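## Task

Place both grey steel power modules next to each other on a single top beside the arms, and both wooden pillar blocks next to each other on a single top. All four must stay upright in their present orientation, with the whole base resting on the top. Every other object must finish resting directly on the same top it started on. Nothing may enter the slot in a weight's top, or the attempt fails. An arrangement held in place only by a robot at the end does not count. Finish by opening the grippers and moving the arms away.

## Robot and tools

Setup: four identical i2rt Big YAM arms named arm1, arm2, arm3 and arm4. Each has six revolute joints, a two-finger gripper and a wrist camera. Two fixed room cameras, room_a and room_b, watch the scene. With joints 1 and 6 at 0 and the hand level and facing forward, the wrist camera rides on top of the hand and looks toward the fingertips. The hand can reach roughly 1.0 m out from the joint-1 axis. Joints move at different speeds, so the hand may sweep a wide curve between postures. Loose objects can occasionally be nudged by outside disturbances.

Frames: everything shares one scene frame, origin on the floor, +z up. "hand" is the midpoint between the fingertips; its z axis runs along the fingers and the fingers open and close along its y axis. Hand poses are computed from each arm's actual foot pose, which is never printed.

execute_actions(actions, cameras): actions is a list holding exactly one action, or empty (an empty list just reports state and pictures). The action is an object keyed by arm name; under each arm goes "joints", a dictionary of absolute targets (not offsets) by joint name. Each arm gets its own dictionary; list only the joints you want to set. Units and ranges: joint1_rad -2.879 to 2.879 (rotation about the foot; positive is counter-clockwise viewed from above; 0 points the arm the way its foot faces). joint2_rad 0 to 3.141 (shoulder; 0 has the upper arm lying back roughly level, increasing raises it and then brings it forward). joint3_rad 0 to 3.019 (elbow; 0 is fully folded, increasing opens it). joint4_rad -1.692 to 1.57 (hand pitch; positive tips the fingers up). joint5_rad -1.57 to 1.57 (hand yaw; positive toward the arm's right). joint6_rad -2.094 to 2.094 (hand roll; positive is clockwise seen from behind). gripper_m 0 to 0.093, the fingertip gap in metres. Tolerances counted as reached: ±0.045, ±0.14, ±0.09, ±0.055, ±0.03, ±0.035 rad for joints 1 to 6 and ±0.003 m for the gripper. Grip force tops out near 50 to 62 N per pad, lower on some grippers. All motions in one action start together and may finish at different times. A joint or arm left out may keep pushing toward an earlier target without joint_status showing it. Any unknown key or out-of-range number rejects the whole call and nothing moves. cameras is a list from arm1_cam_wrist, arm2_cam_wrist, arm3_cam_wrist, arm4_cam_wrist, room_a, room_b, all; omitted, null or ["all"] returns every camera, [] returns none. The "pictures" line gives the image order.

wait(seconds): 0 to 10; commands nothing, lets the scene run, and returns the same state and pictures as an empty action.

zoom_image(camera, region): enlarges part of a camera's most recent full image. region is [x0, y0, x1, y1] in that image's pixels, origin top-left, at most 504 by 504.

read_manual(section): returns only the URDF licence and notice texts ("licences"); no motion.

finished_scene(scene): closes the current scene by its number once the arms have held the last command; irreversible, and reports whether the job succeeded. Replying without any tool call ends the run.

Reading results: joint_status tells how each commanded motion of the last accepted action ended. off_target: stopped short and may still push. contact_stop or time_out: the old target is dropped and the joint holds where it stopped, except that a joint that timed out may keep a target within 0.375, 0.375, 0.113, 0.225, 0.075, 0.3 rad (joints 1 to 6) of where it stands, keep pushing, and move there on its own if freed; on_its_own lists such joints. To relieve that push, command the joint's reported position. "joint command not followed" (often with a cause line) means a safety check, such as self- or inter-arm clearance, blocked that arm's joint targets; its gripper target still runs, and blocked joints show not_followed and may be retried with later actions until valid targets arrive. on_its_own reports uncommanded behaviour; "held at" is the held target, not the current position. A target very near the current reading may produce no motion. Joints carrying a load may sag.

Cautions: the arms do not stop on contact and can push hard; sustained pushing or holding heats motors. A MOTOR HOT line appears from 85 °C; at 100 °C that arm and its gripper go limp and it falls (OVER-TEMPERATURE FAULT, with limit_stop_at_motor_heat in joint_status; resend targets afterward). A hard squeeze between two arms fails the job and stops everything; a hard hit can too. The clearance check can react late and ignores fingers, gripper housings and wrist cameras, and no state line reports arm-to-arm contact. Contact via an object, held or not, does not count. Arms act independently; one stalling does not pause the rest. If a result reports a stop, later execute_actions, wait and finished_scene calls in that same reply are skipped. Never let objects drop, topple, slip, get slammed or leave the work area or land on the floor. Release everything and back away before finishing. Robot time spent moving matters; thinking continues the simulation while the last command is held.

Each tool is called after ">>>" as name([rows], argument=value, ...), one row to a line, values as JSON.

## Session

>>> execute_actions(actions=[])

Scene clock: 0.00 s.
arm1.joint_positions: joint1_rad=+0.433 joint2_rad=+0.598 joint3_rad=+1.451 joint4_rad=-1.504 joint5_rad=+0.260 joint6_rad=+0.489 gripper_m=+0.095
arm1.joint_status: not commanded
arm1.hand: x=-0.1248 y=-1.8398 z=+1.3546 quat_wxyz=(-0.118, -0.890, +0.041, +0.439) (m; scene frame)
arm2.joint_positions: joint1_rad=+0.666 joint2_rad=+0.255 joint3_rad=+1.693 joint4_rad=-1.146 joint5_rad=-0.235 joint6_rad=+0.557 gripper_m=+0.094
arm2.joint_status: not commanded
arm2.hand: x=+0.2345 y=-0.4273 z=+1.4788 quat_wxyz=(-0.544, +0.192, -0.568, -0.587) (m; scene frame)
arm3.joint_positions: joint1_rad=+0.185 joint2_rad=+0.407 joint3_rad=+1.358 joint4_rad=-1.461 joint5_rad=+0.076 joint6_rad=+0.201 gripper_m=+0.094
arm3.joint_status: not commanded
arm3.hand: x=-0.5885 y=+0.6020 z=+1.2994 quat_wxyz=(-0.414, -0.608, -0.610, +0.295) (m; scene frame)
arm4.joint_positions: joint1_rad=+0.587 joint2_rad=+0.306 joint3_rad=+1.410 joint4_rad=-1.288 joint5_rad=-0.290 joint6_rad=-0.576 gripper_m=+0.095
arm4.joint_status: not commanded
arm4.hand: x=+0.1472 y=+1.4704 z=+1.3689 quat_wxyz=(-0.258, +0.766, +0.087, -0.583) (m; scene frame)
pictures: arm1_cam_wrist, arm2_cam_wrist, arm3_cam_wrist, arm4_cam_wrist, room_a, room_b
Images, in order (width x height): arm1_cam_wrist 616x616, arm2_cam_wrist 616x616, arm3_cam_wrist 616x616, arm4_cam_wrist 616x616, room_a 504x504, room_b 504x504.

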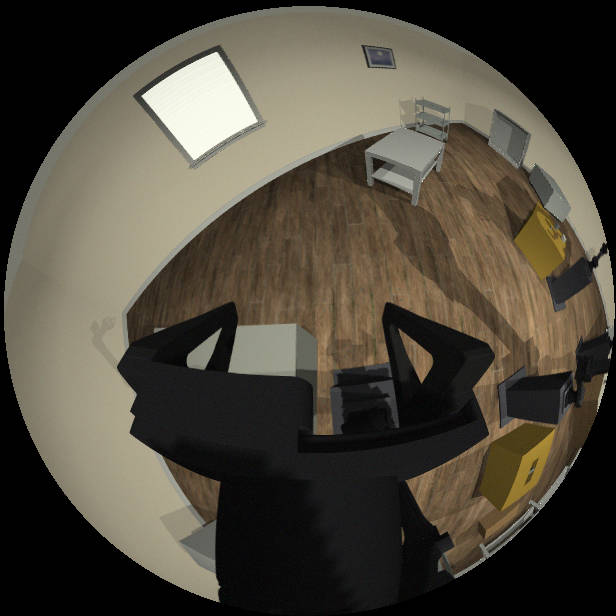

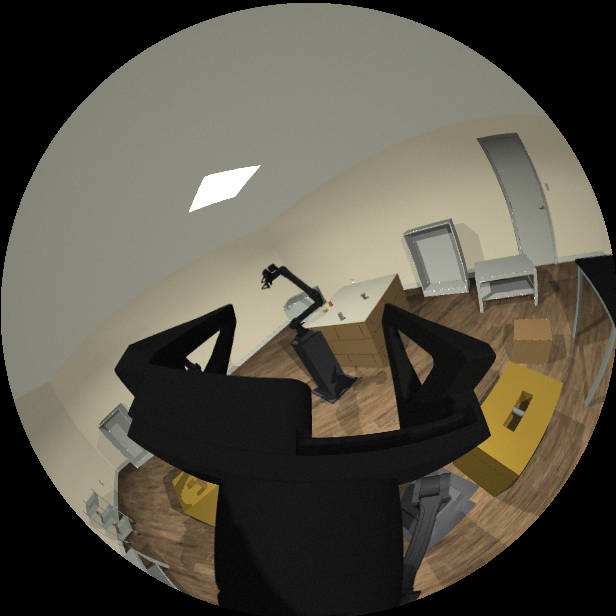

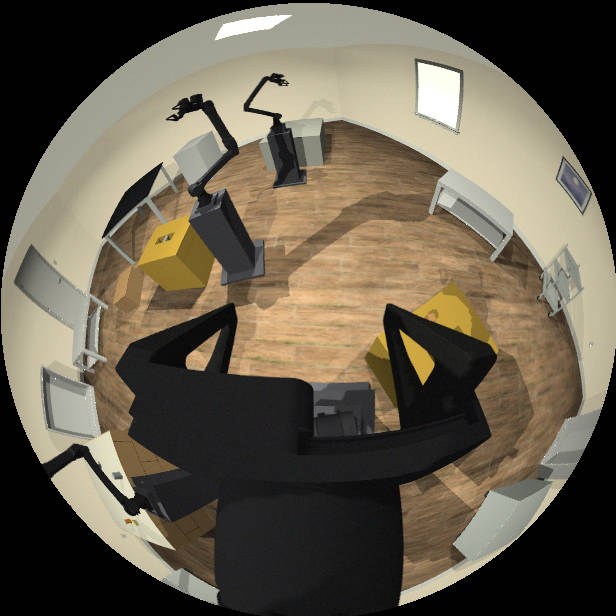

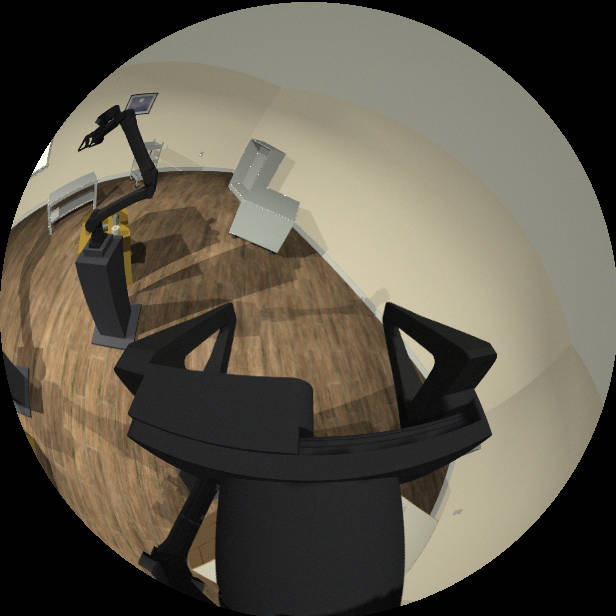

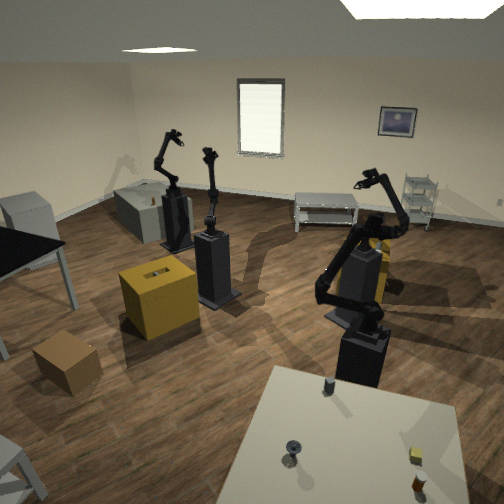

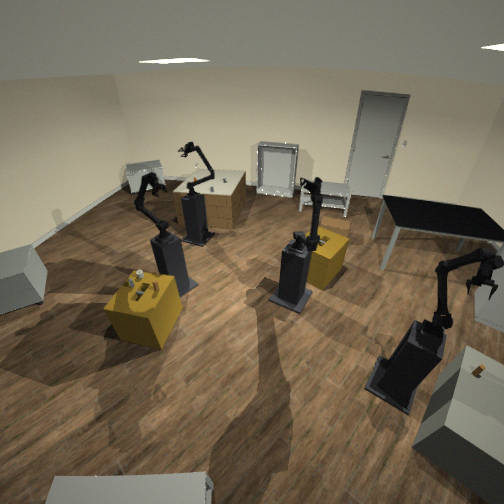

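>>> execute_actions([
  {"arm1":{"joints":{"joint1_rad":1.5,"joint2_rad":1.0,"joint3_rad":1.1,"joint4_rad":-1.2,"joint5_rad":0,"joint6_rad":0}},"arm2":{"joints":{"joint1_rad":-1.965,"joint2_rad":1.2,"joint3_rad":0.85,"joint4_rad":0.6,"joint5_rad":0,"joint6_rad":0}},"arm3":{"joints":{"joint1_rad":-1.2,"joint2_rad":1.0,"joint3_rad":1.1,"joint4_rad":-1.2,"joint5_rad":0,"joint6_rad":0}},"arm4":{"joints":{"joint1_rad":-1.4,"joint2_rad":1.0,"joint3_rad":1.1,"joint4_rad":-1.2,"joint5_rad":0,"joint6_rad":0}}},
], cameras=["arm1_cam_wrist","arm3_cam_wrist","arm4_cam_wrist","room_a"])

>>> zoom_image(camera="room_a", region=[260, 350, 480, 504])

>>> zoom_image(camera="arm3_cam_wrist", region=[200, 80, 480, 320])

Scene clock: 16.97 s.
arm1.joint_positions: joint1_rad=+1.499 joint2_rad=+1.007 joint3_rad=+1.068 joint4_rad=-1.216 joint5_rad=+0.001 joint6_rad=+0.007 gripper_m=+0.095
arm1.joint_status: all done
arm1.hand: x=+0.0707 y=-2.1417 z=+1.1009 quat_wxyz=(-0.152, -0.685, -0.698, +0.145) (m; scene frame)
arm2.joint_positions: joint1_rad=-1.963 joint2_rad=+1.208 joint3_rad=+0.835 joint4_rad=+0.586 joint5_rad=+0.001 joint6_rad=+0.011 gripper_m=+0.094
arm2.joint_status: all done
arm2.hand: x=+0.2078 y=-0.9548 z=+1.1580 quat_wxyz=(-0.507, -0.478, -0.410, +0.589) (m; scene frame)
arm3.joint_positions: joint1_rad=-1.192 joint2_rad=+1.007 joint3_rad=+1.087 joint4_rad=-1.217 joint5_rad=-0.001 joint6_rad=+0.009 gripper_m=+0.094
arm3.joint_status: all done
arm3.hand: x=-0.9343 y=+0.5817 z=+1.0577 quat_wxyz=(-0.051, -0.954, -0.212, +0.207) (m; scene frame)
arm4.joint_positions: joint1_rad=-1.397 joint2_rad=+1.015 joint3_rad=+1.071 joint4_rad=-1.211 joint5_rad=-0.001 joint6_rad=-0.014 gripper_m=+0.095
arm4.joint_status: all done
arm4.hand: x=+0.5573 y=+1.6534 z=+1.0528 quat_wxyz=(-0.206, +0.277, -0.937, -0.055) (m; scene frame)
pictures: arm1_cam_wrist, arm3_cam_wrist, arm4_cam_wrist, room_a
Images, in order (width x height): arm1_cam_wrist 616x616, arm3_cam_wrist 616x616, arm4_cam_wrist 616x616, room_a 504x504.

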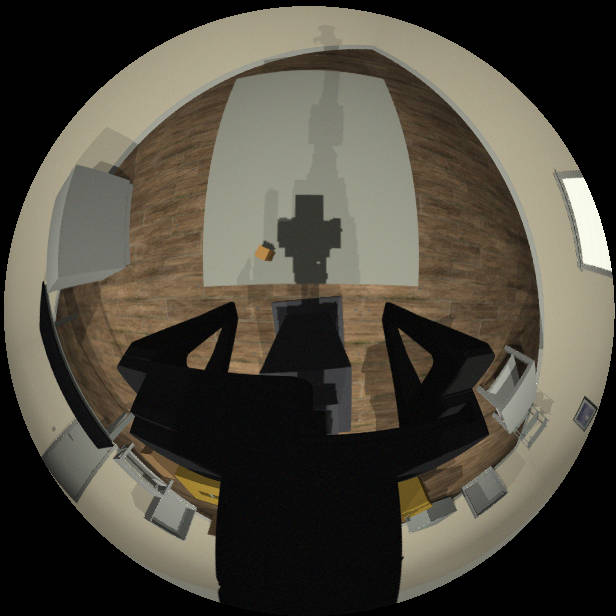

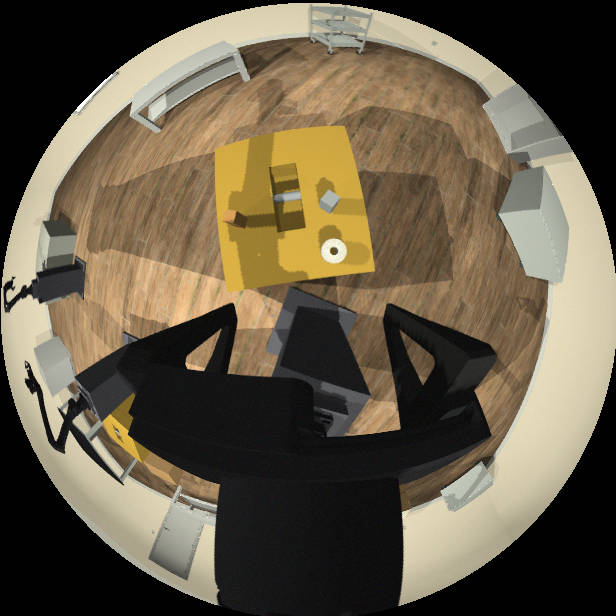

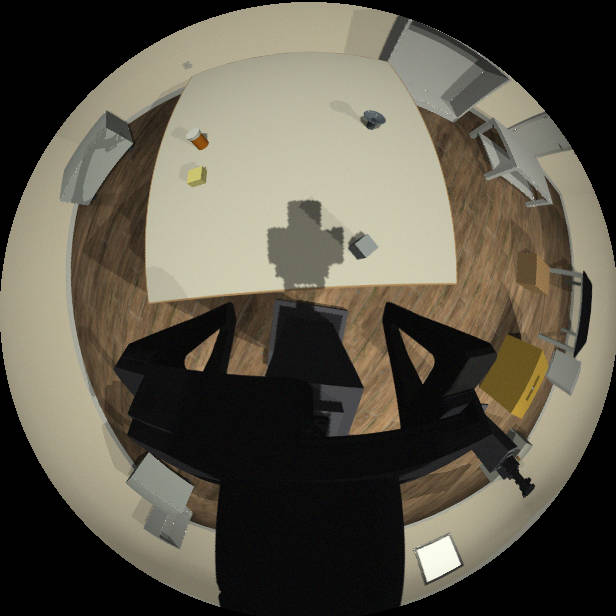

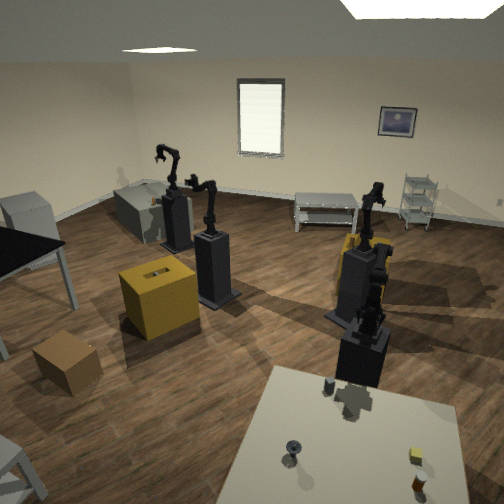

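Region (260, 350, 480, 504) of room_a's 504x504 image, scaled by 2.291, with more detail than that image has; it fills the top 353 rows of this view, and the rest is white.

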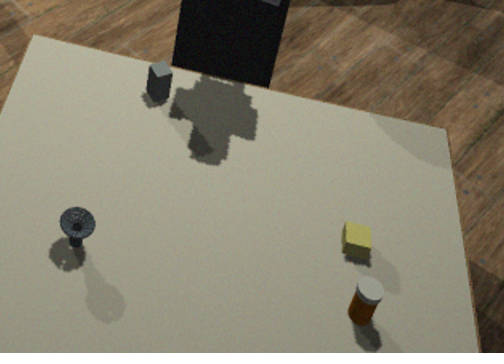

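Region (200, 80, 480, 320) of arm3_cam_wrist's 616x616 image, scaled by 1.800, with more detail than that image has; it fills the top 432 rows of this view, and the rest is white.

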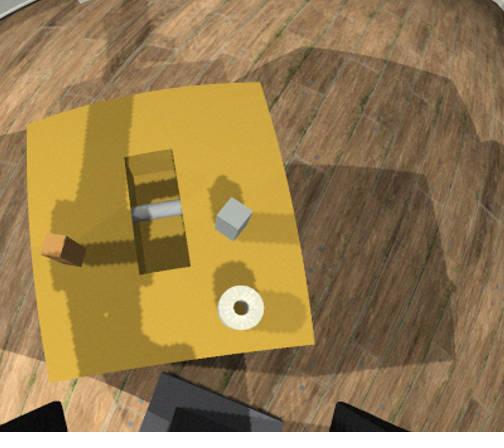

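>>> execute_actions([
  {"arm1":{"joints":{"joint1_rad":1.785,"joint2_rad":1.77,"joint3_rad":1.01,"joint4_rad":-0.78}},"arm2":{"joints":{"joint2_rad":2.07,"joint3_rad":1.25,"joint4_rad":0.995}},"arm3":{"joints":{"joint1_rad":-1.287,"joint2_rad":2.04,"joint3_rad":1.57,"joint4_rad":-1.045}},"arm4":{"joints":{"joint1_rad":1.887,"joint2_rad":1.51,"joint3_rad":0.60,"joint4_rad":0.745}}},
], cameras=["arm1_cam_wrist","arm3_cam_wrist","room_b"])

Scene clock: 65.13 s.
arm1.joint_positions: joint1_rad=+1.791 joint2_rad=+1.758 joint3_rad=+1.001 joint4_rad=-0.798 joint5_rad=+0.001 joint6_rad=+0.006 gripper_m=+0.095
arm1.joint_status: all done
arm1.hand: x=+0.2005 y=-2.2056 z=+0.7985 quat_wxyz=(-0.010, -0.588, -0.808, +0.007) (m; scene frame)
arm2.joint_positions: joint1_rad=-1.963 joint2_rad=+2.072 joint3_rad=+1.231 joint4_rad=+0.983 joint5_rad=+0.001 joint6_rad=+0.011 gripper_m=+0.094
arm2.joint_status: all done
arm2.hand: x=+0.1732 y=-1.1657 z=+0.9164 quat_wxyz=(-0.492, -0.498, -0.427, +0.572) (m; scene frame)
arm3.joint_positions: joint1_rad=-1.281 joint2_rad=+2.047 joint3_rad=+1.549 joint4_rad=-1.052 joint5_rad=-0.001 joint6_rad=+0.008 gripper_m=+0.094
arm3.joint_status: all done
arm3.hand: x=-1.1659 y=+0.5280 z=+0.7702 quat_wxyz=(-0.005, -0.985, -0.174, +0.008) (m; scene frame)
arm4.joint_positions: joint1_rad=+1.889 joint2_rad=+1.530 joint3_rad=+0.587 joint4_rad=+0.722 joint5_rad=+0.000 joint6_rad=-0.013 gripper_m=+0.095
arm4.joint_status: all done
arm4.hand: x=-0.1569 y=+1.1139 z=+0.9054 quat_wxyz=(+0.213, +0.735, +0.273, -0.582) (m; scene frame)
pictures: arm1_cam_wrist, arm3_cam_wrist, room_b
Images, in order (width x height): arm1_cam_wrist 616x616, arm3_cam_wrist 616x616, room_b 504x504.

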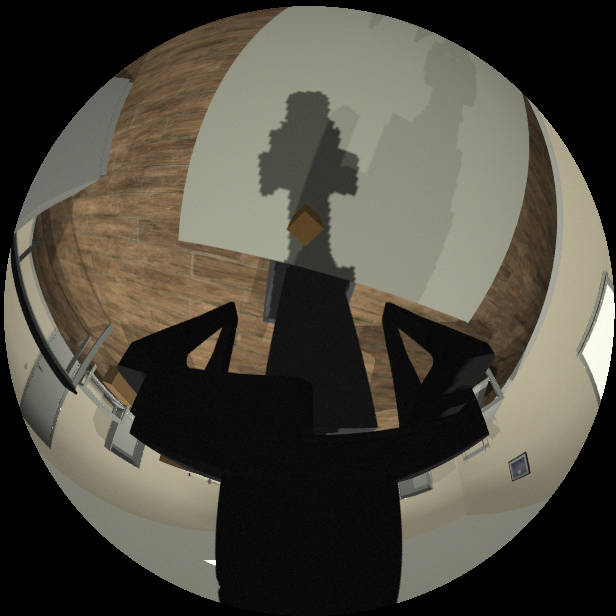

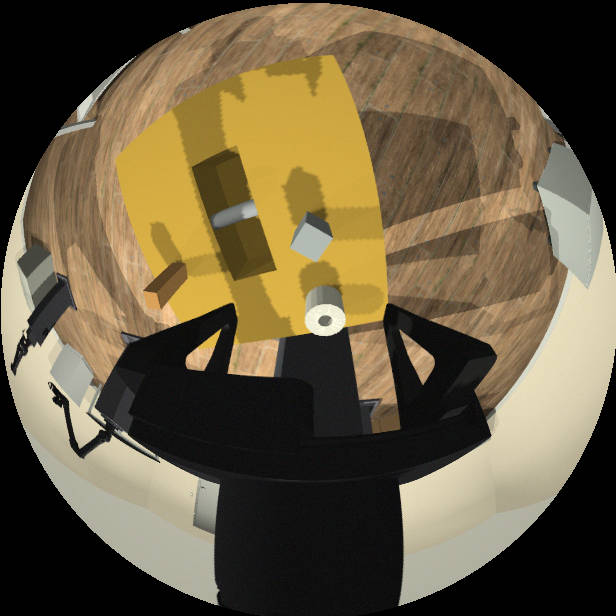

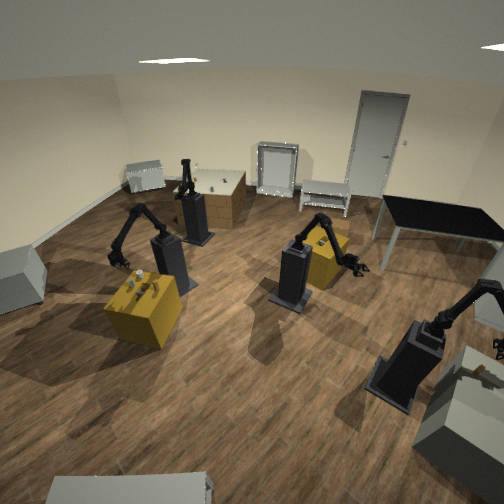

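>>> zoom_image(camera="arm3_cam_wrist", region=[270, 190, 370, 290])

>>> zoom_image(camera="arm1_cam_wrist", region=[260, 180, 360, 280])

Region (270, 190, 370, 290) of arm3_cam_wrist's 616x616 image, scaled by 5.040, with more detail than that image has.

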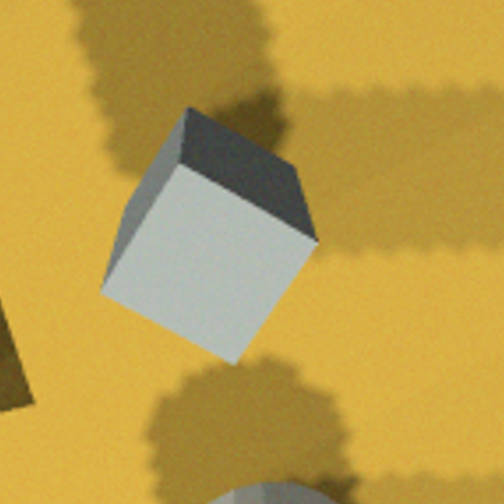

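Region (260, 180, 360, 280) of arm1_cam_wrist's 616x616 image, scaled by 5.040, with more detail than that image has.

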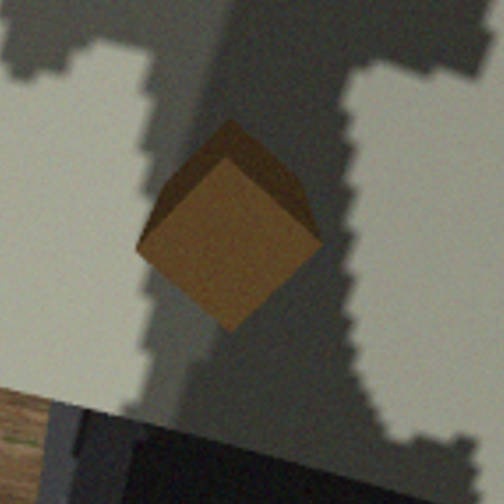

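>>> execute_actions([
  {"arm1":{"joints":{"joint1_rad":1.81,"joint2_rad":2.115,"joint3_rad":1.02,"joint4_rad":-0.445,"joint6_rad":0.79}},"arm3":{"joints":{"joint1_rad":-1.21,"joint2_rad":2.08,"joint3_rad":1.21,"joint4_rad":-0.285,"joint5_rad":0.235,"joint6_rad":0.545}}},
], cameras=["arm1_cam_wrist","arm3_cam_wrist"])

Scene clock: 106.20 s.
arm1.joint_positions: joint1_rad=+1.805 joint2_rad=+2.116 joint3_rad=+1.006 joint4_rad=-0.462 joint5_rad=+0.001 joint6_rad=+0.782 gripper_m=+0.095
arm1.joint_status: all done
arm1.hand: x=+0.2087 y=-2.2102 z=+0.6481 quat_wxyz=(-0.004, -0.847, -0.532, +0.001) (m; scene frame)
arm2.joint_positions: joint1_rad=-1.963 joint2_rad=+2.072 joint3_rad=+1.231 joint4_rad=+0.983 joint5_rad=+0.001 joint6_rad=+0.011 gripper_m=+0.094
arm2.joint_status: not commanded
arm2.hand: x=+0.1732 y=-1.1657 z=+0.9164 quat_wxyz=(-0.492, -0.498, -0.427, +0.572) (m; scene frame)
arm3.joint_positions: joint1_rad=-1.207 joint2_rad=+2.090 joint3_rad=+1.200 joint4_rad=-0.307 joint5_rad=+0.231 joint6_rad=+0.536 gripper_m=+0.094
arm3.joint_status: all done
arm3.hand: x=-1.1660 y=+0.5222 z=+0.6668 quat_wxyz=(+0.013, -0.974, +0.073, +0.214) (m; scene frame)
arm4.joint_positions: joint1_rad=+1.889 joint2_rad=+1.530 joint3_rad=+0.587 joint4_rad=+0.722 joint5_rad=+0.000 joint6_rad=-0.013 gripper_m=+0.095
arm4.joint_status: not commanded
arm4.hand: x=-0.1569 y=+1.1139 z=+0.9054 quat_wxyz=(+0.213, +0.735, +0.273, -0.582) (m; scene frame)
pictures: arm1_cam_wrist, arm3_cam_wrist
Images, in order (width x height): arm1_cam_wrist 616x616, arm3_cam_wrist 616x616.

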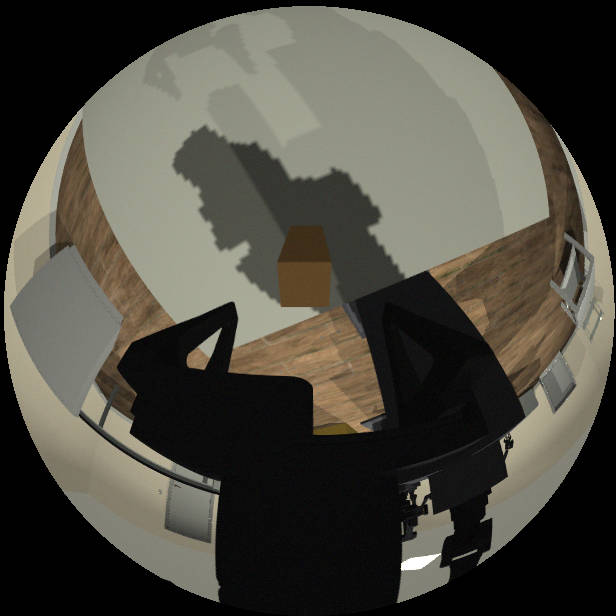

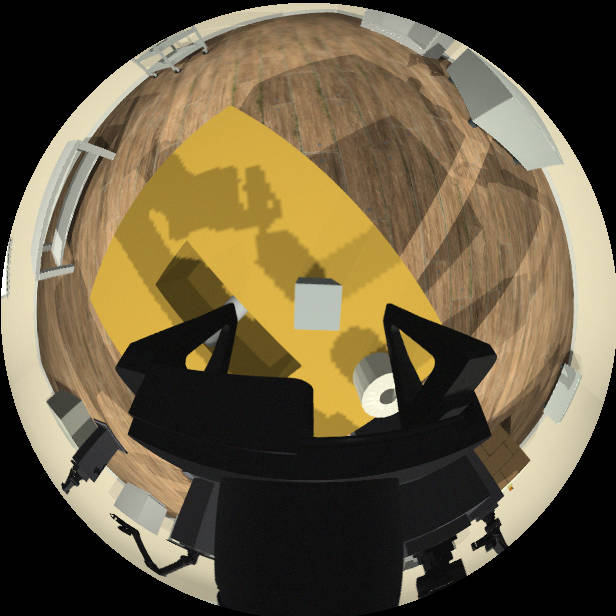

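>>> execute_actions(actions=[])

Scene clock: 138.57 s.
arm1.joint_positions: joint1_rad=+1.805 joint2_rad=+2.116 joint3_rad=+1.006 joint4_rad=-0.462 joint5_rad=+0.001 joint6_rad=+0.783 gripper_m=+0.095
arm1.joint_status: all done
arm1.hand: x=+0.2087 y=-2.2102 z=+0.6481 quat_wxyz=(-0.004, -0.847, -0.532, +0.001) (m; scene frame)
arm2.joint_positions: joint1_rad=-1.963 joint2_rad=+2.072 joint3_rad=+1.231 joint4_rad=+0.983 joint5_rad=+0.001 joint6_rad=+0.011 gripper_m=+0.094
arm2.joint_status: not commanded
arm2.hand: x=+0.1732 y=-1.1657 z=+0.9164 quat_wxyz=(-0.492, -0.498, -0.427, +0.572) (m; scene frame)
arm3.joint_positions: joint1_rad=-1.207 joint2_rad=+2.090 joint3_rad=+1.200 joint4_rad=-0.307 joint5_rad=+0.231 joint6_rad=+0.536 gripper_m=+0.094
arm3.joint_status: all done
arm3.hand: x=-1.1660 y=+0.5222 z=+0.6668 quat_wxyz=(+0.013, -0.974, +0.073, +0.214) (m; scene frame)
arm4.joint_positions: joint1_rad=+1.889 joint2_rad=+1.530 joint3_rad=+0.587 joint4_rad=+0.722 joint5_rad=+0.000 joint6_rad=-0.013 gripper_m=+0.095
arm4.joint_status: not commanded
arm4.hand: x=-0.1569 y=+1.1139 z=+0.9054 quat_wxyz=(+0.213, +0.735, +0.273, -0.582) (m; scene frame)
pictures: arm1_cam_wrist, arm2_cam_wrist, arm3_cam_wrist, arm4_cam_wrist, room_a, room_b
Images, in order (width x height): arm1_cam_wrist 616x616, arm2_cam_wrist 616x616, arm3_cam_wrist 616x616, arm4_cam_wrist 616x616, room_a 504x504, room_b 504x504.

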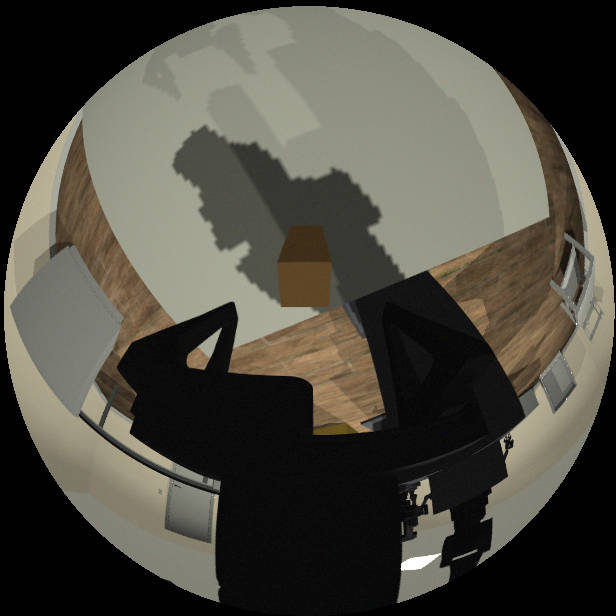

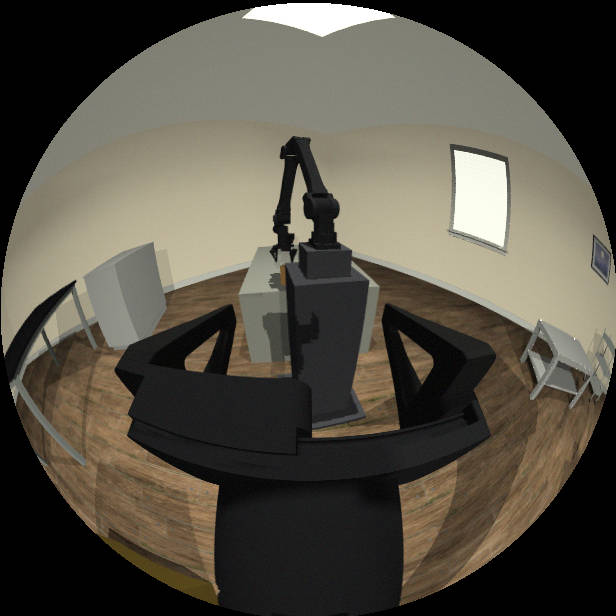

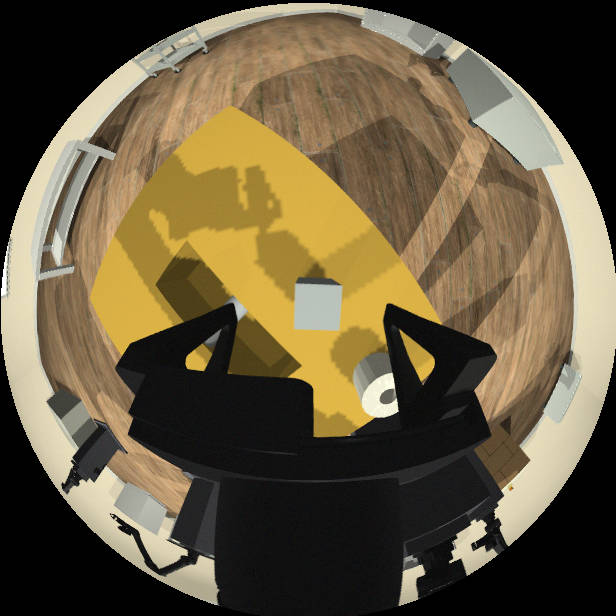

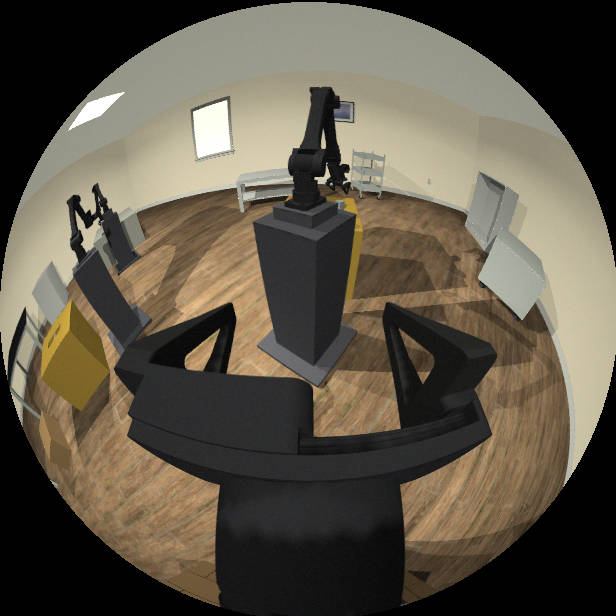

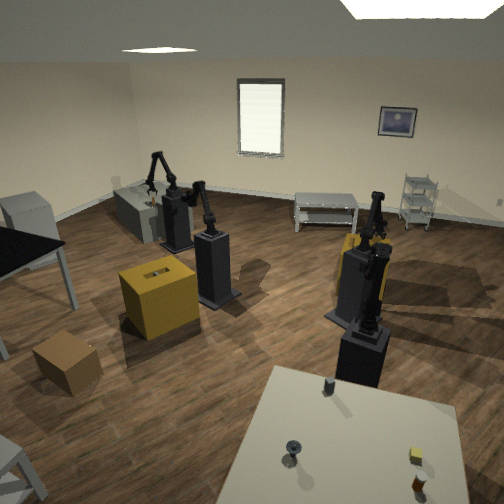

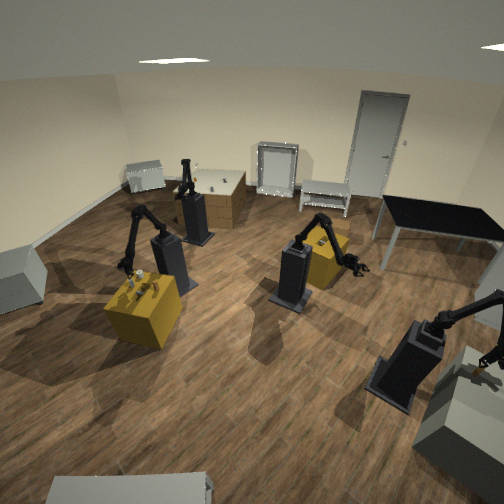

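>>> execute_actions([
  {"arm1":{"joints":{"joint2_rad":2.27,"joint3_rad":1.055,"joint4_rad":-0.33}},"arm3":{"joints":{"joint1_rad":-1.23,"joint2_rad":2.18,"joint3_rad":1.21,"joint4_rad":-0.22}}},
], cameras=["arm1_cam_wrist","arm3_cam_wrist"])

Scene clock: 150.03 s.
arm1.joint_positions: joint1_rad=+1.805 joint2_rad=+2.257 joint3_rad=+1.049 joint4_rad=-0.345 joint5_rad=+0.001 joint6_rad=+0.783 gripper_m=+0.095
arm1.joint_status: all done
arm1.hand: x=+0.2117 y=-2.2187 z=+0.5946 quat_wxyz=(-0.014, -0.847, -0.531, +0.003) (m; scene frame)
arm2.joint_positions: joint1_rad=-1.963 joint2_rad=+2.072 joint3_rad=+1.231 joint4_rad=+0.983 joint5_rad=+0.001 joint6_rad=+0.011 gripper_m=+0.094
arm2.joint_status: not commanded
arm2.hand: x=+0.1732 y=-1.1657 z=+0.9164 quat_wxyz=(-0.492, -0.498, -0.427, +0.572) (m; scene frame)
arm3.joint_positions: joint1_rad=-1.215 joint2_rad=+2.189 joint3_rad=+1.200 joint4_rad=-0.240 joint5_rad=+0.231 joint6_rad=+0.536 gripper_m=+0.094
arm3.joint_status: all done
arm3.hand: x=-1.1585 y=+0.5306 z=+0.6161 quat_wxyz=(+0.021, -0.977, +0.076, +0.200) (m; scene frame)
arm4.joint_positions: joint1_rad=+1.889 joint2_rad=+1.530 joint3_rad=+0.587 joint4_rad=+0.722 joint5_rad=+0.000 joint6_rad=-0.013 gripper_m=+0.095
arm4.joint_status: not commanded
arm4.hand: x=-0.1569 y=+1.1139 z=+0.9054 quat_wxyz=(+0.213, +0.735, +0.273, -0.582) (m; scene frame)
pictures: arm1_cam_wrist, arm3_cam_wrist
Images, in order (width x height): arm1_cam_wrist 616x616, arm3_cam_wrist 616x616.

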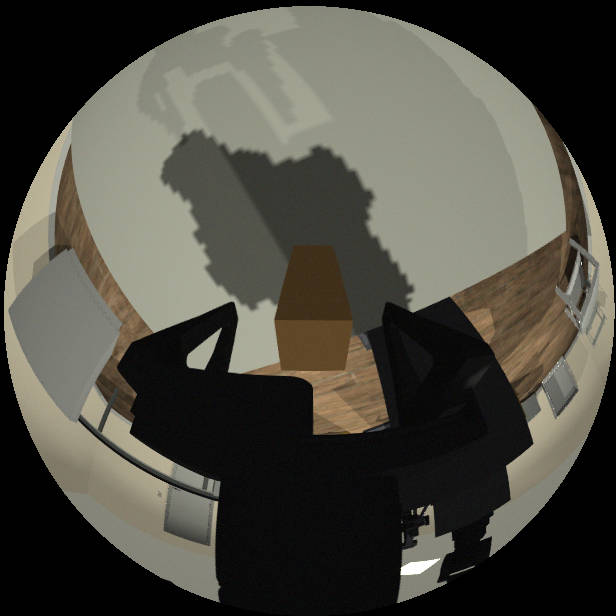

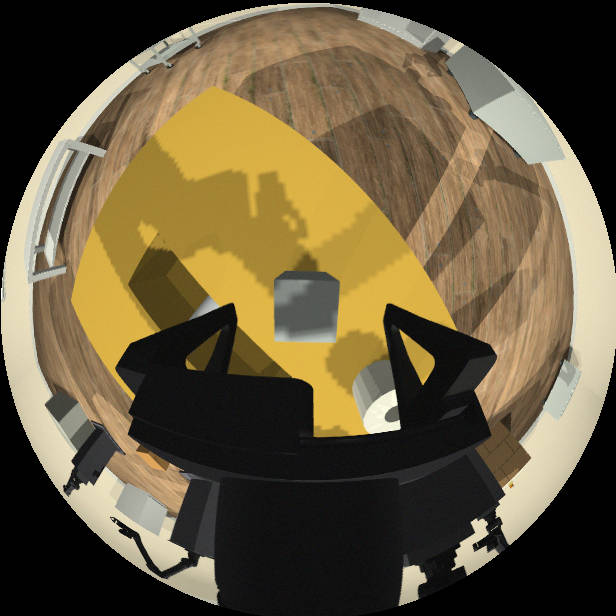

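>>> execute_actions([
  {"arm1":{"joints":{"joint1_rad":1.835,"joint2_rad":2.285,"joint4_rad":-0.375}},"arm3":{"joints":{"joint2_rad":2.225,"joint4_rad":-0.18,"gripper_m":0.07}}},
], cameras=["arm1_cam_wrist","arm3_cam_wrist"])

Scene clock: 175.77 s.
arm1.joint_positions: joint1_rad=+1.833 joint2_rad=+2.257 joint3_rad=+1.049 joint4_rad=-0.359 joint5_rad=+0.001 joint6_rad=+0.783 gripper_m=+0.095
arm1.joint_status: all done
arm1.hand: x=+0.2225 y=-2.2111 z=+0.5946 quat_wxyz=(-0.007, -0.840, -0.543, +0.002) (m; scene frame)
arm2.joint_positions: joint1_rad=-1.963 joint2_rad=+2.072 joint3_rad=+1.231 joint4_rad=+0.983 joint5_rad=+0.001 joint6_rad=+0.011 gripper_m=+0.094
arm2.joint_status: not commanded
arm2.hand: x=+0.1732 y=-1.1657 z=+0.9164 quat_wxyz=(-0.492, -0.498, -0.427, +0.572) (m; scene frame)
arm3.joint_positions: joint1_rad=-1.215 joint2_rad=+2.219 joint3_rad=+1.200 joint4_rad=-0.202 joint5_rad=+0.231 joint6_rad=+0.537 gripper_m=+0.070
arm3.joint_status: all done
arm3.hand: x=-1.1585 y=+0.5305 z=+0.6021 quat_wxyz=(+0.019, -0.976, +0.076, +0.203) (m; scene frame)
arm4.joint_positions: joint1_rad=+1.889 joint2_rad=+1.530 joint3_rad=+0.587 joint4_rad=+0.722 joint5_rad=+0.000 joint6_rad=-0.013 gripper_m=+0.095
arm4.joint_status: not commanded
arm4.hand: x=-0.1569 y=+1.1139 z=+0.9054 quat_wxyz=(+0.213, +0.735, +0.273, -0.582) (m; scene frame)
pictures: arm1_cam_wrist, arm3_cam_wrist
Images, in order (width x height): arm1_cam_wrist 616x616, arm3_cam_wrist 616x616.

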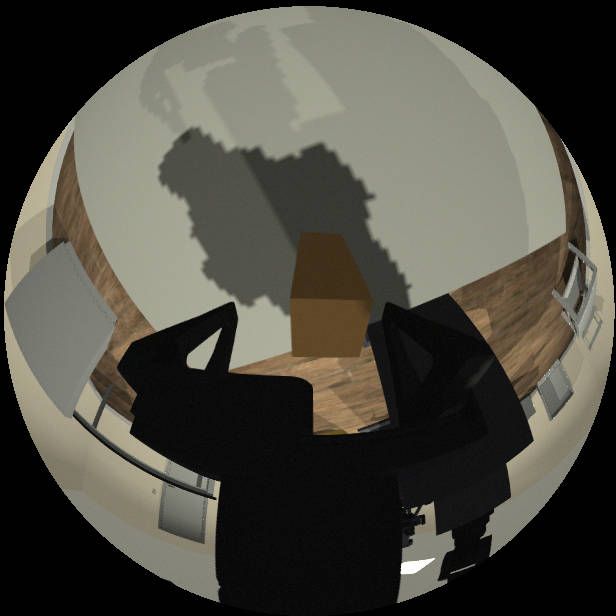

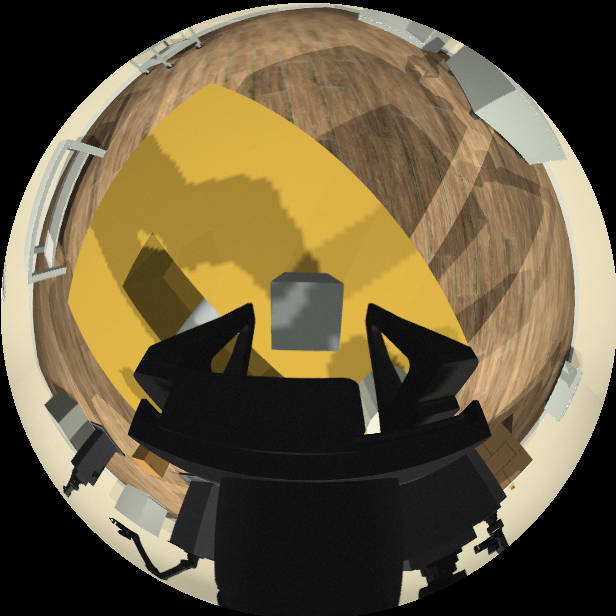

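>>> execute_actions([
  {"arm1":{"joints":{"joint2_rad":2.305}},"arm3":{"joints":{"joint2_rad":2.25,"joint4_rad":-0.165}}},
], cameras=["arm1_cam_wrist","arm3_cam_wrist"])

Scene clock: 185.37 s.
arm1.joint_positions: joint1_rad=+1.833 joint2_rad=+2.271 joint3_rad=+1.049 joint4_rad=-0.359 joint5_rad=+0.001 joint6_rad=+0.783 gripper_m=+0.095
arm1.joint_status: all done
arm1.hand: x=+0.2208 y=-2.2065 z=+0.5885 quat_wxyz=(+0.000, -0.840, -0.543, +0.000) (m; scene frame)
arm2.joint_positions: joint1_rad=-1.963 joint2_rad=+2.072 joint3_rad=+1.231 joint4_rad=+0.983 joint5_rad=+0.001 joint6_rad=+0.011 gripper_m=+0.094
arm2.joint_status: not commanded
arm2.hand: x=+0.1732 y=-1.1657 z=+0.9164 quat_wxyz=(-0.492, -0.498, -0.427, +0.572) (m; scene frame)
arm3.joint_positions: joint1_rad=-1.215 joint2_rad=+2.242 joint3_rad=+1.200 joint4_rad=-0.187 joint5_rad=+0.231 joint6_rad=+0.537 gripper_m=+0.070
arm3.joint_status: all done
arm3.hand: x=-1.1553 y=+0.5319 z=+0.5902 quat_wxyz=(+0.021, -0.977, +0.076, +0.200) (m; scene frame)
arm4.joint_positions: joint1_rad=+1.889 joint2_rad=+1.530 joint3_rad=+0.587 joint4_rad=+0.722 joint5_rad=+0.000 joint6_rad=-0.013 gripper_m=+0.095
arm4.joint_status: not commanded
arm4.hand: x=-0.1569 y=+1.1139 z=+0.9054 quat_wxyz=(+0.213, +0.735, +0.273, -0.582) (m; scene frame)
pictures: arm1_cam_wrist, arm3_cam_wrist
Images, in order (width x height): arm1_cam_wrist 616x616, arm3_cam_wrist 616x616.

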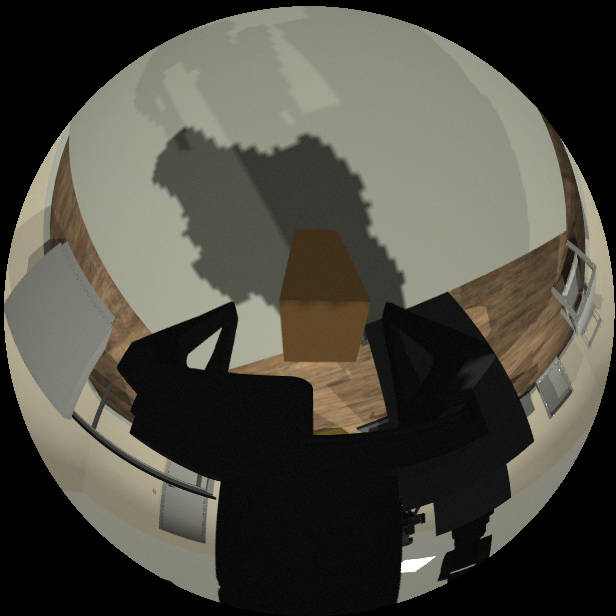

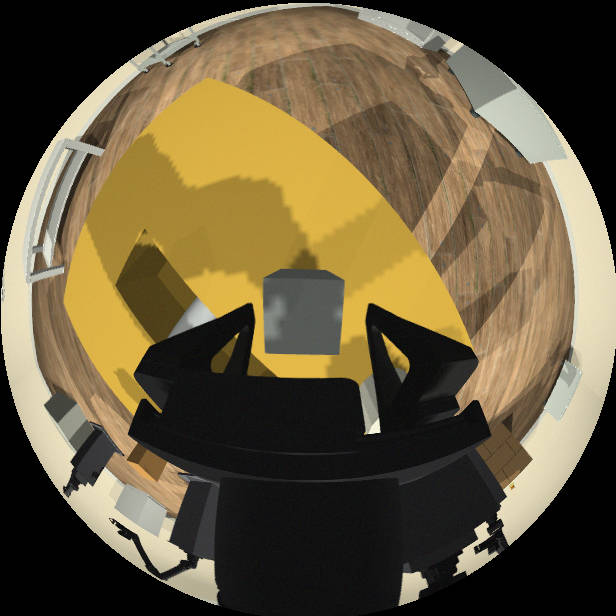

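Close both.

>>> execute_actions([
  {"arm1":{"joints":{"gripper_m":0.02}},"arm3":{"joints":{"gripper_m":0.022}}},
], cameras=["arm1_cam_wrist","arm3_cam_wrist"])

>>> execute_actions([
  {"arm1":{"joints":{"joint2_rad":1.95,"joint4_rad":-0.66}},"arm3":{"joints":{"joint2_rad":1.95,"joint4_rad":-0.45}}},
], cameras=["arm1_cam_wrist","arm3_cam_wrist"])

Scene clock: 195.50 s.
arm1.joint_positions: joint1_rad=+1.833 joint2_rad=+2.271 joint3_rad=+1.049 joint4_rad=-0.359 joint5_rad=+0.001 joint6_rad=+0.783 gripper_m=+0.035
arm1.joint_status: gripper_m off_target (ended at +0.035, target +0.020)
arm1.hand: x=+0.2207 y=-2.2062 z=+0.5883 quat_wxyz=(+0.000, -0.840, -0.543, +0.000) (m; scene frame)
arm2.joint_positions: joint1_rad=-1.963 joint2_rad=+2.072 joint3_rad=+1.231 joint4_rad=+0.983 joint5_rad=+0.001 joint6_rad=+0.011 gripper_m=+0.094
arm2.joint_status: not commanded
arm2.hand: x=+0.1732 y=-1.1657 z=+0.9164 quat_wxyz=(-0.492, -0.498, -0.427, +0.572) (m; scene frame)
arm3.joint_positions: joint1_rad=-1.216 joint2_rad=+2.242 joint3_rad=+1.200 joint4_rad=-0.186 joint5_rad=+0.232 joint6_rad=+0.538 gripper_m=+0.039
arm3.joint_status: gripper_m off_target (ended at +0.039, target +0.022)
arm3.hand: x=-1.1557 y=+0.5321 z=+0.5904 quat_wxyz=(+0.021, -0.976, +0.077, +0.201) (m; scene frame)
arm4.joint_positions: joint1_rad=+1.889 joint2_rad=+1.530 joint3_rad=+0.587 joint4_rad=+0.722 joint5_rad=+0.000 joint6_rad=-0.013 gripper_m=+0.095
arm4.joint_status: not commanded
arm4.hand: x=-0.1569 y=+1.1139 z=+0.9054 quat_wxyz=(+0.213, +0.735, +0.273, -0.582) (m; scene frame)
pictures: arm1_cam_wrist, arm3_cam_wrist
Images, in order (width x height): arm1_cam_wrist 616x616, arm3_cam_wrist 616x616.

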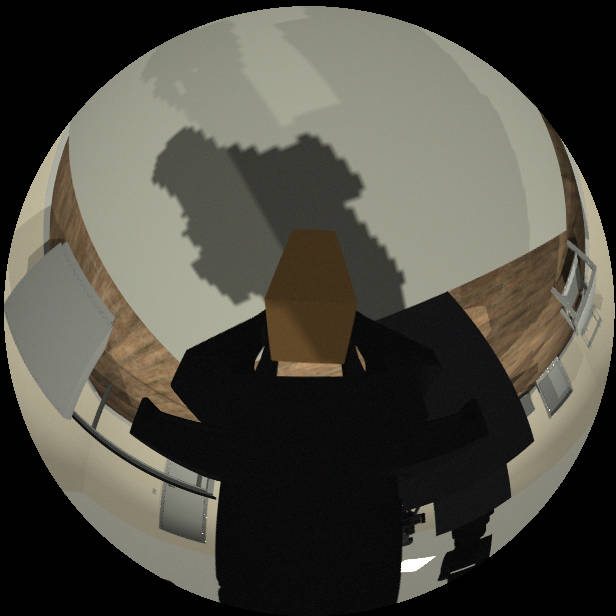

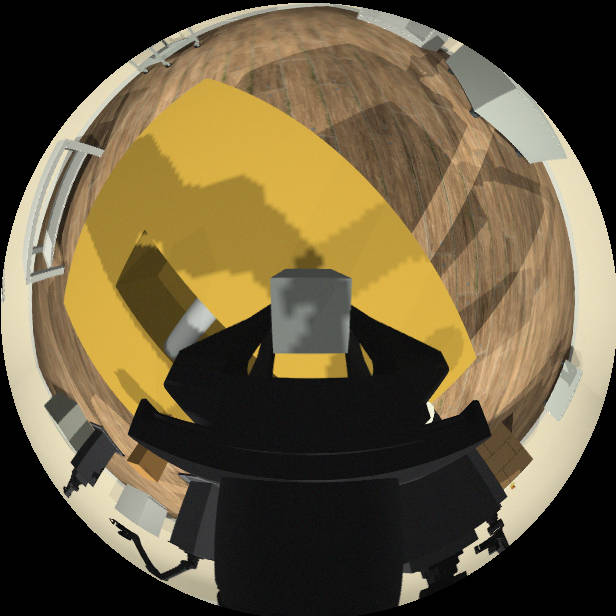

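Scene clock: 196.80 s.
arm1.joint_positions: joint1_rad=+1.833 joint2_rad=+1.927 joint3_rad=+1.046 joint4_rad=-0.644 joint5_rad=+0.001 joint6_rad=+0.783 gripper_m=+0.035
arm1.joint_status: all done
arm1.hand: x=+0.2293 y=-2.2293 z=+0.7386 quat_wxyz=(-0.027, -0.839, -0.543, +0.006) (m; scene frame)
arm2.joint_positions: joint1_rad=-1.963 joint2_rad=+2.072 joint3_rad=+1.231 joint4_rad=+0.983 joint5_rad=+0.001 joint6_rad=+0.011 gripper_m=+0.094
arm2.joint_status: not commanded
arm2.hand: x=+0.1732 y=-1.1657 z=+0.9164 quat_wxyz=(-0.492, -0.498, -0.427, +0.572) (m; scene frame)
arm3.joint_positions: joint1_rad=-1.216 joint2_rad=+1.959 joint3_rad=+1.196 joint4_rad=-0.437 joint5_rad=+0.232 joint6_rad=+0.538 gripper_m=+0.039
arm3.joint_status: all done
arm3.hand: x=-1.1626 y=+0.5299 z=+0.7288 quat_wxyz=(+0.015, -0.974, +0.078, +0.212) (m; scene frame)
arm4.joint_positions: joint1_rad=+1.889 joint2_rad=+1.530 joint3_rad=+0.587 joint4_rad=+0.722 joint5_rad=+0.000 joint6_rad=-0.013 gripper_m=+0.095
arm4.joint_status: not commanded
arm4.hand: x=-0.1569 y=+1.1139 z=+0.9054 quat_wxyz=(+0.213, +0.735, +0.273, -0.582) (m; scene frame)
pictures: arm1_cam_wrist, arm3_cam_wrist
Images, in order (width x height): arm1_cam_wrist 616x616, arm3_cam_wrist 616x616.

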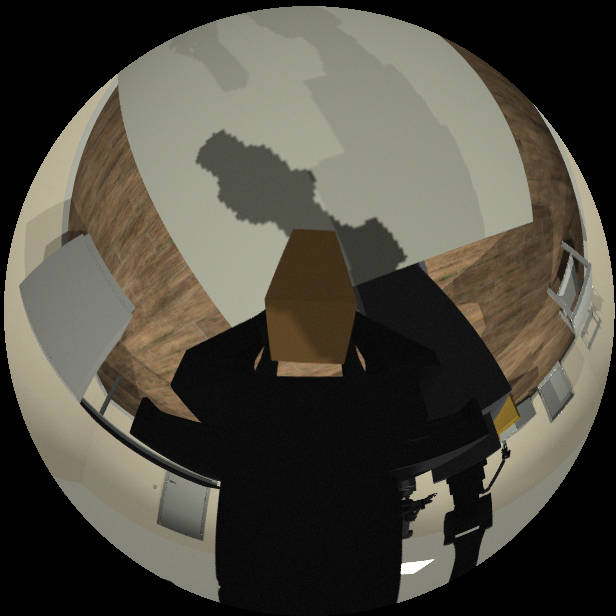

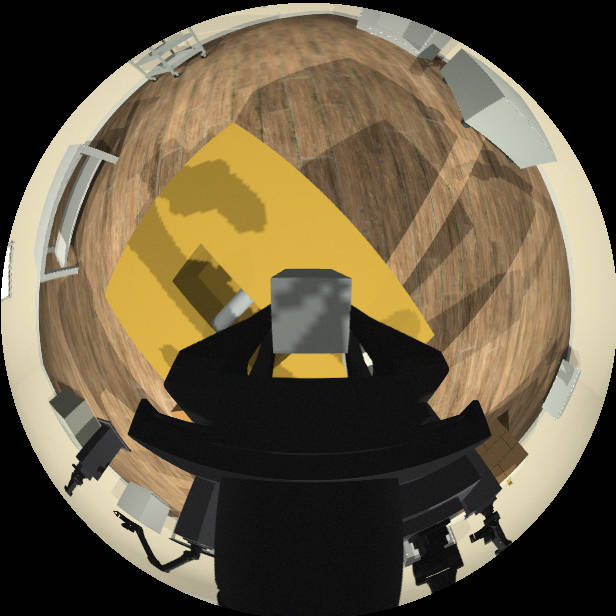

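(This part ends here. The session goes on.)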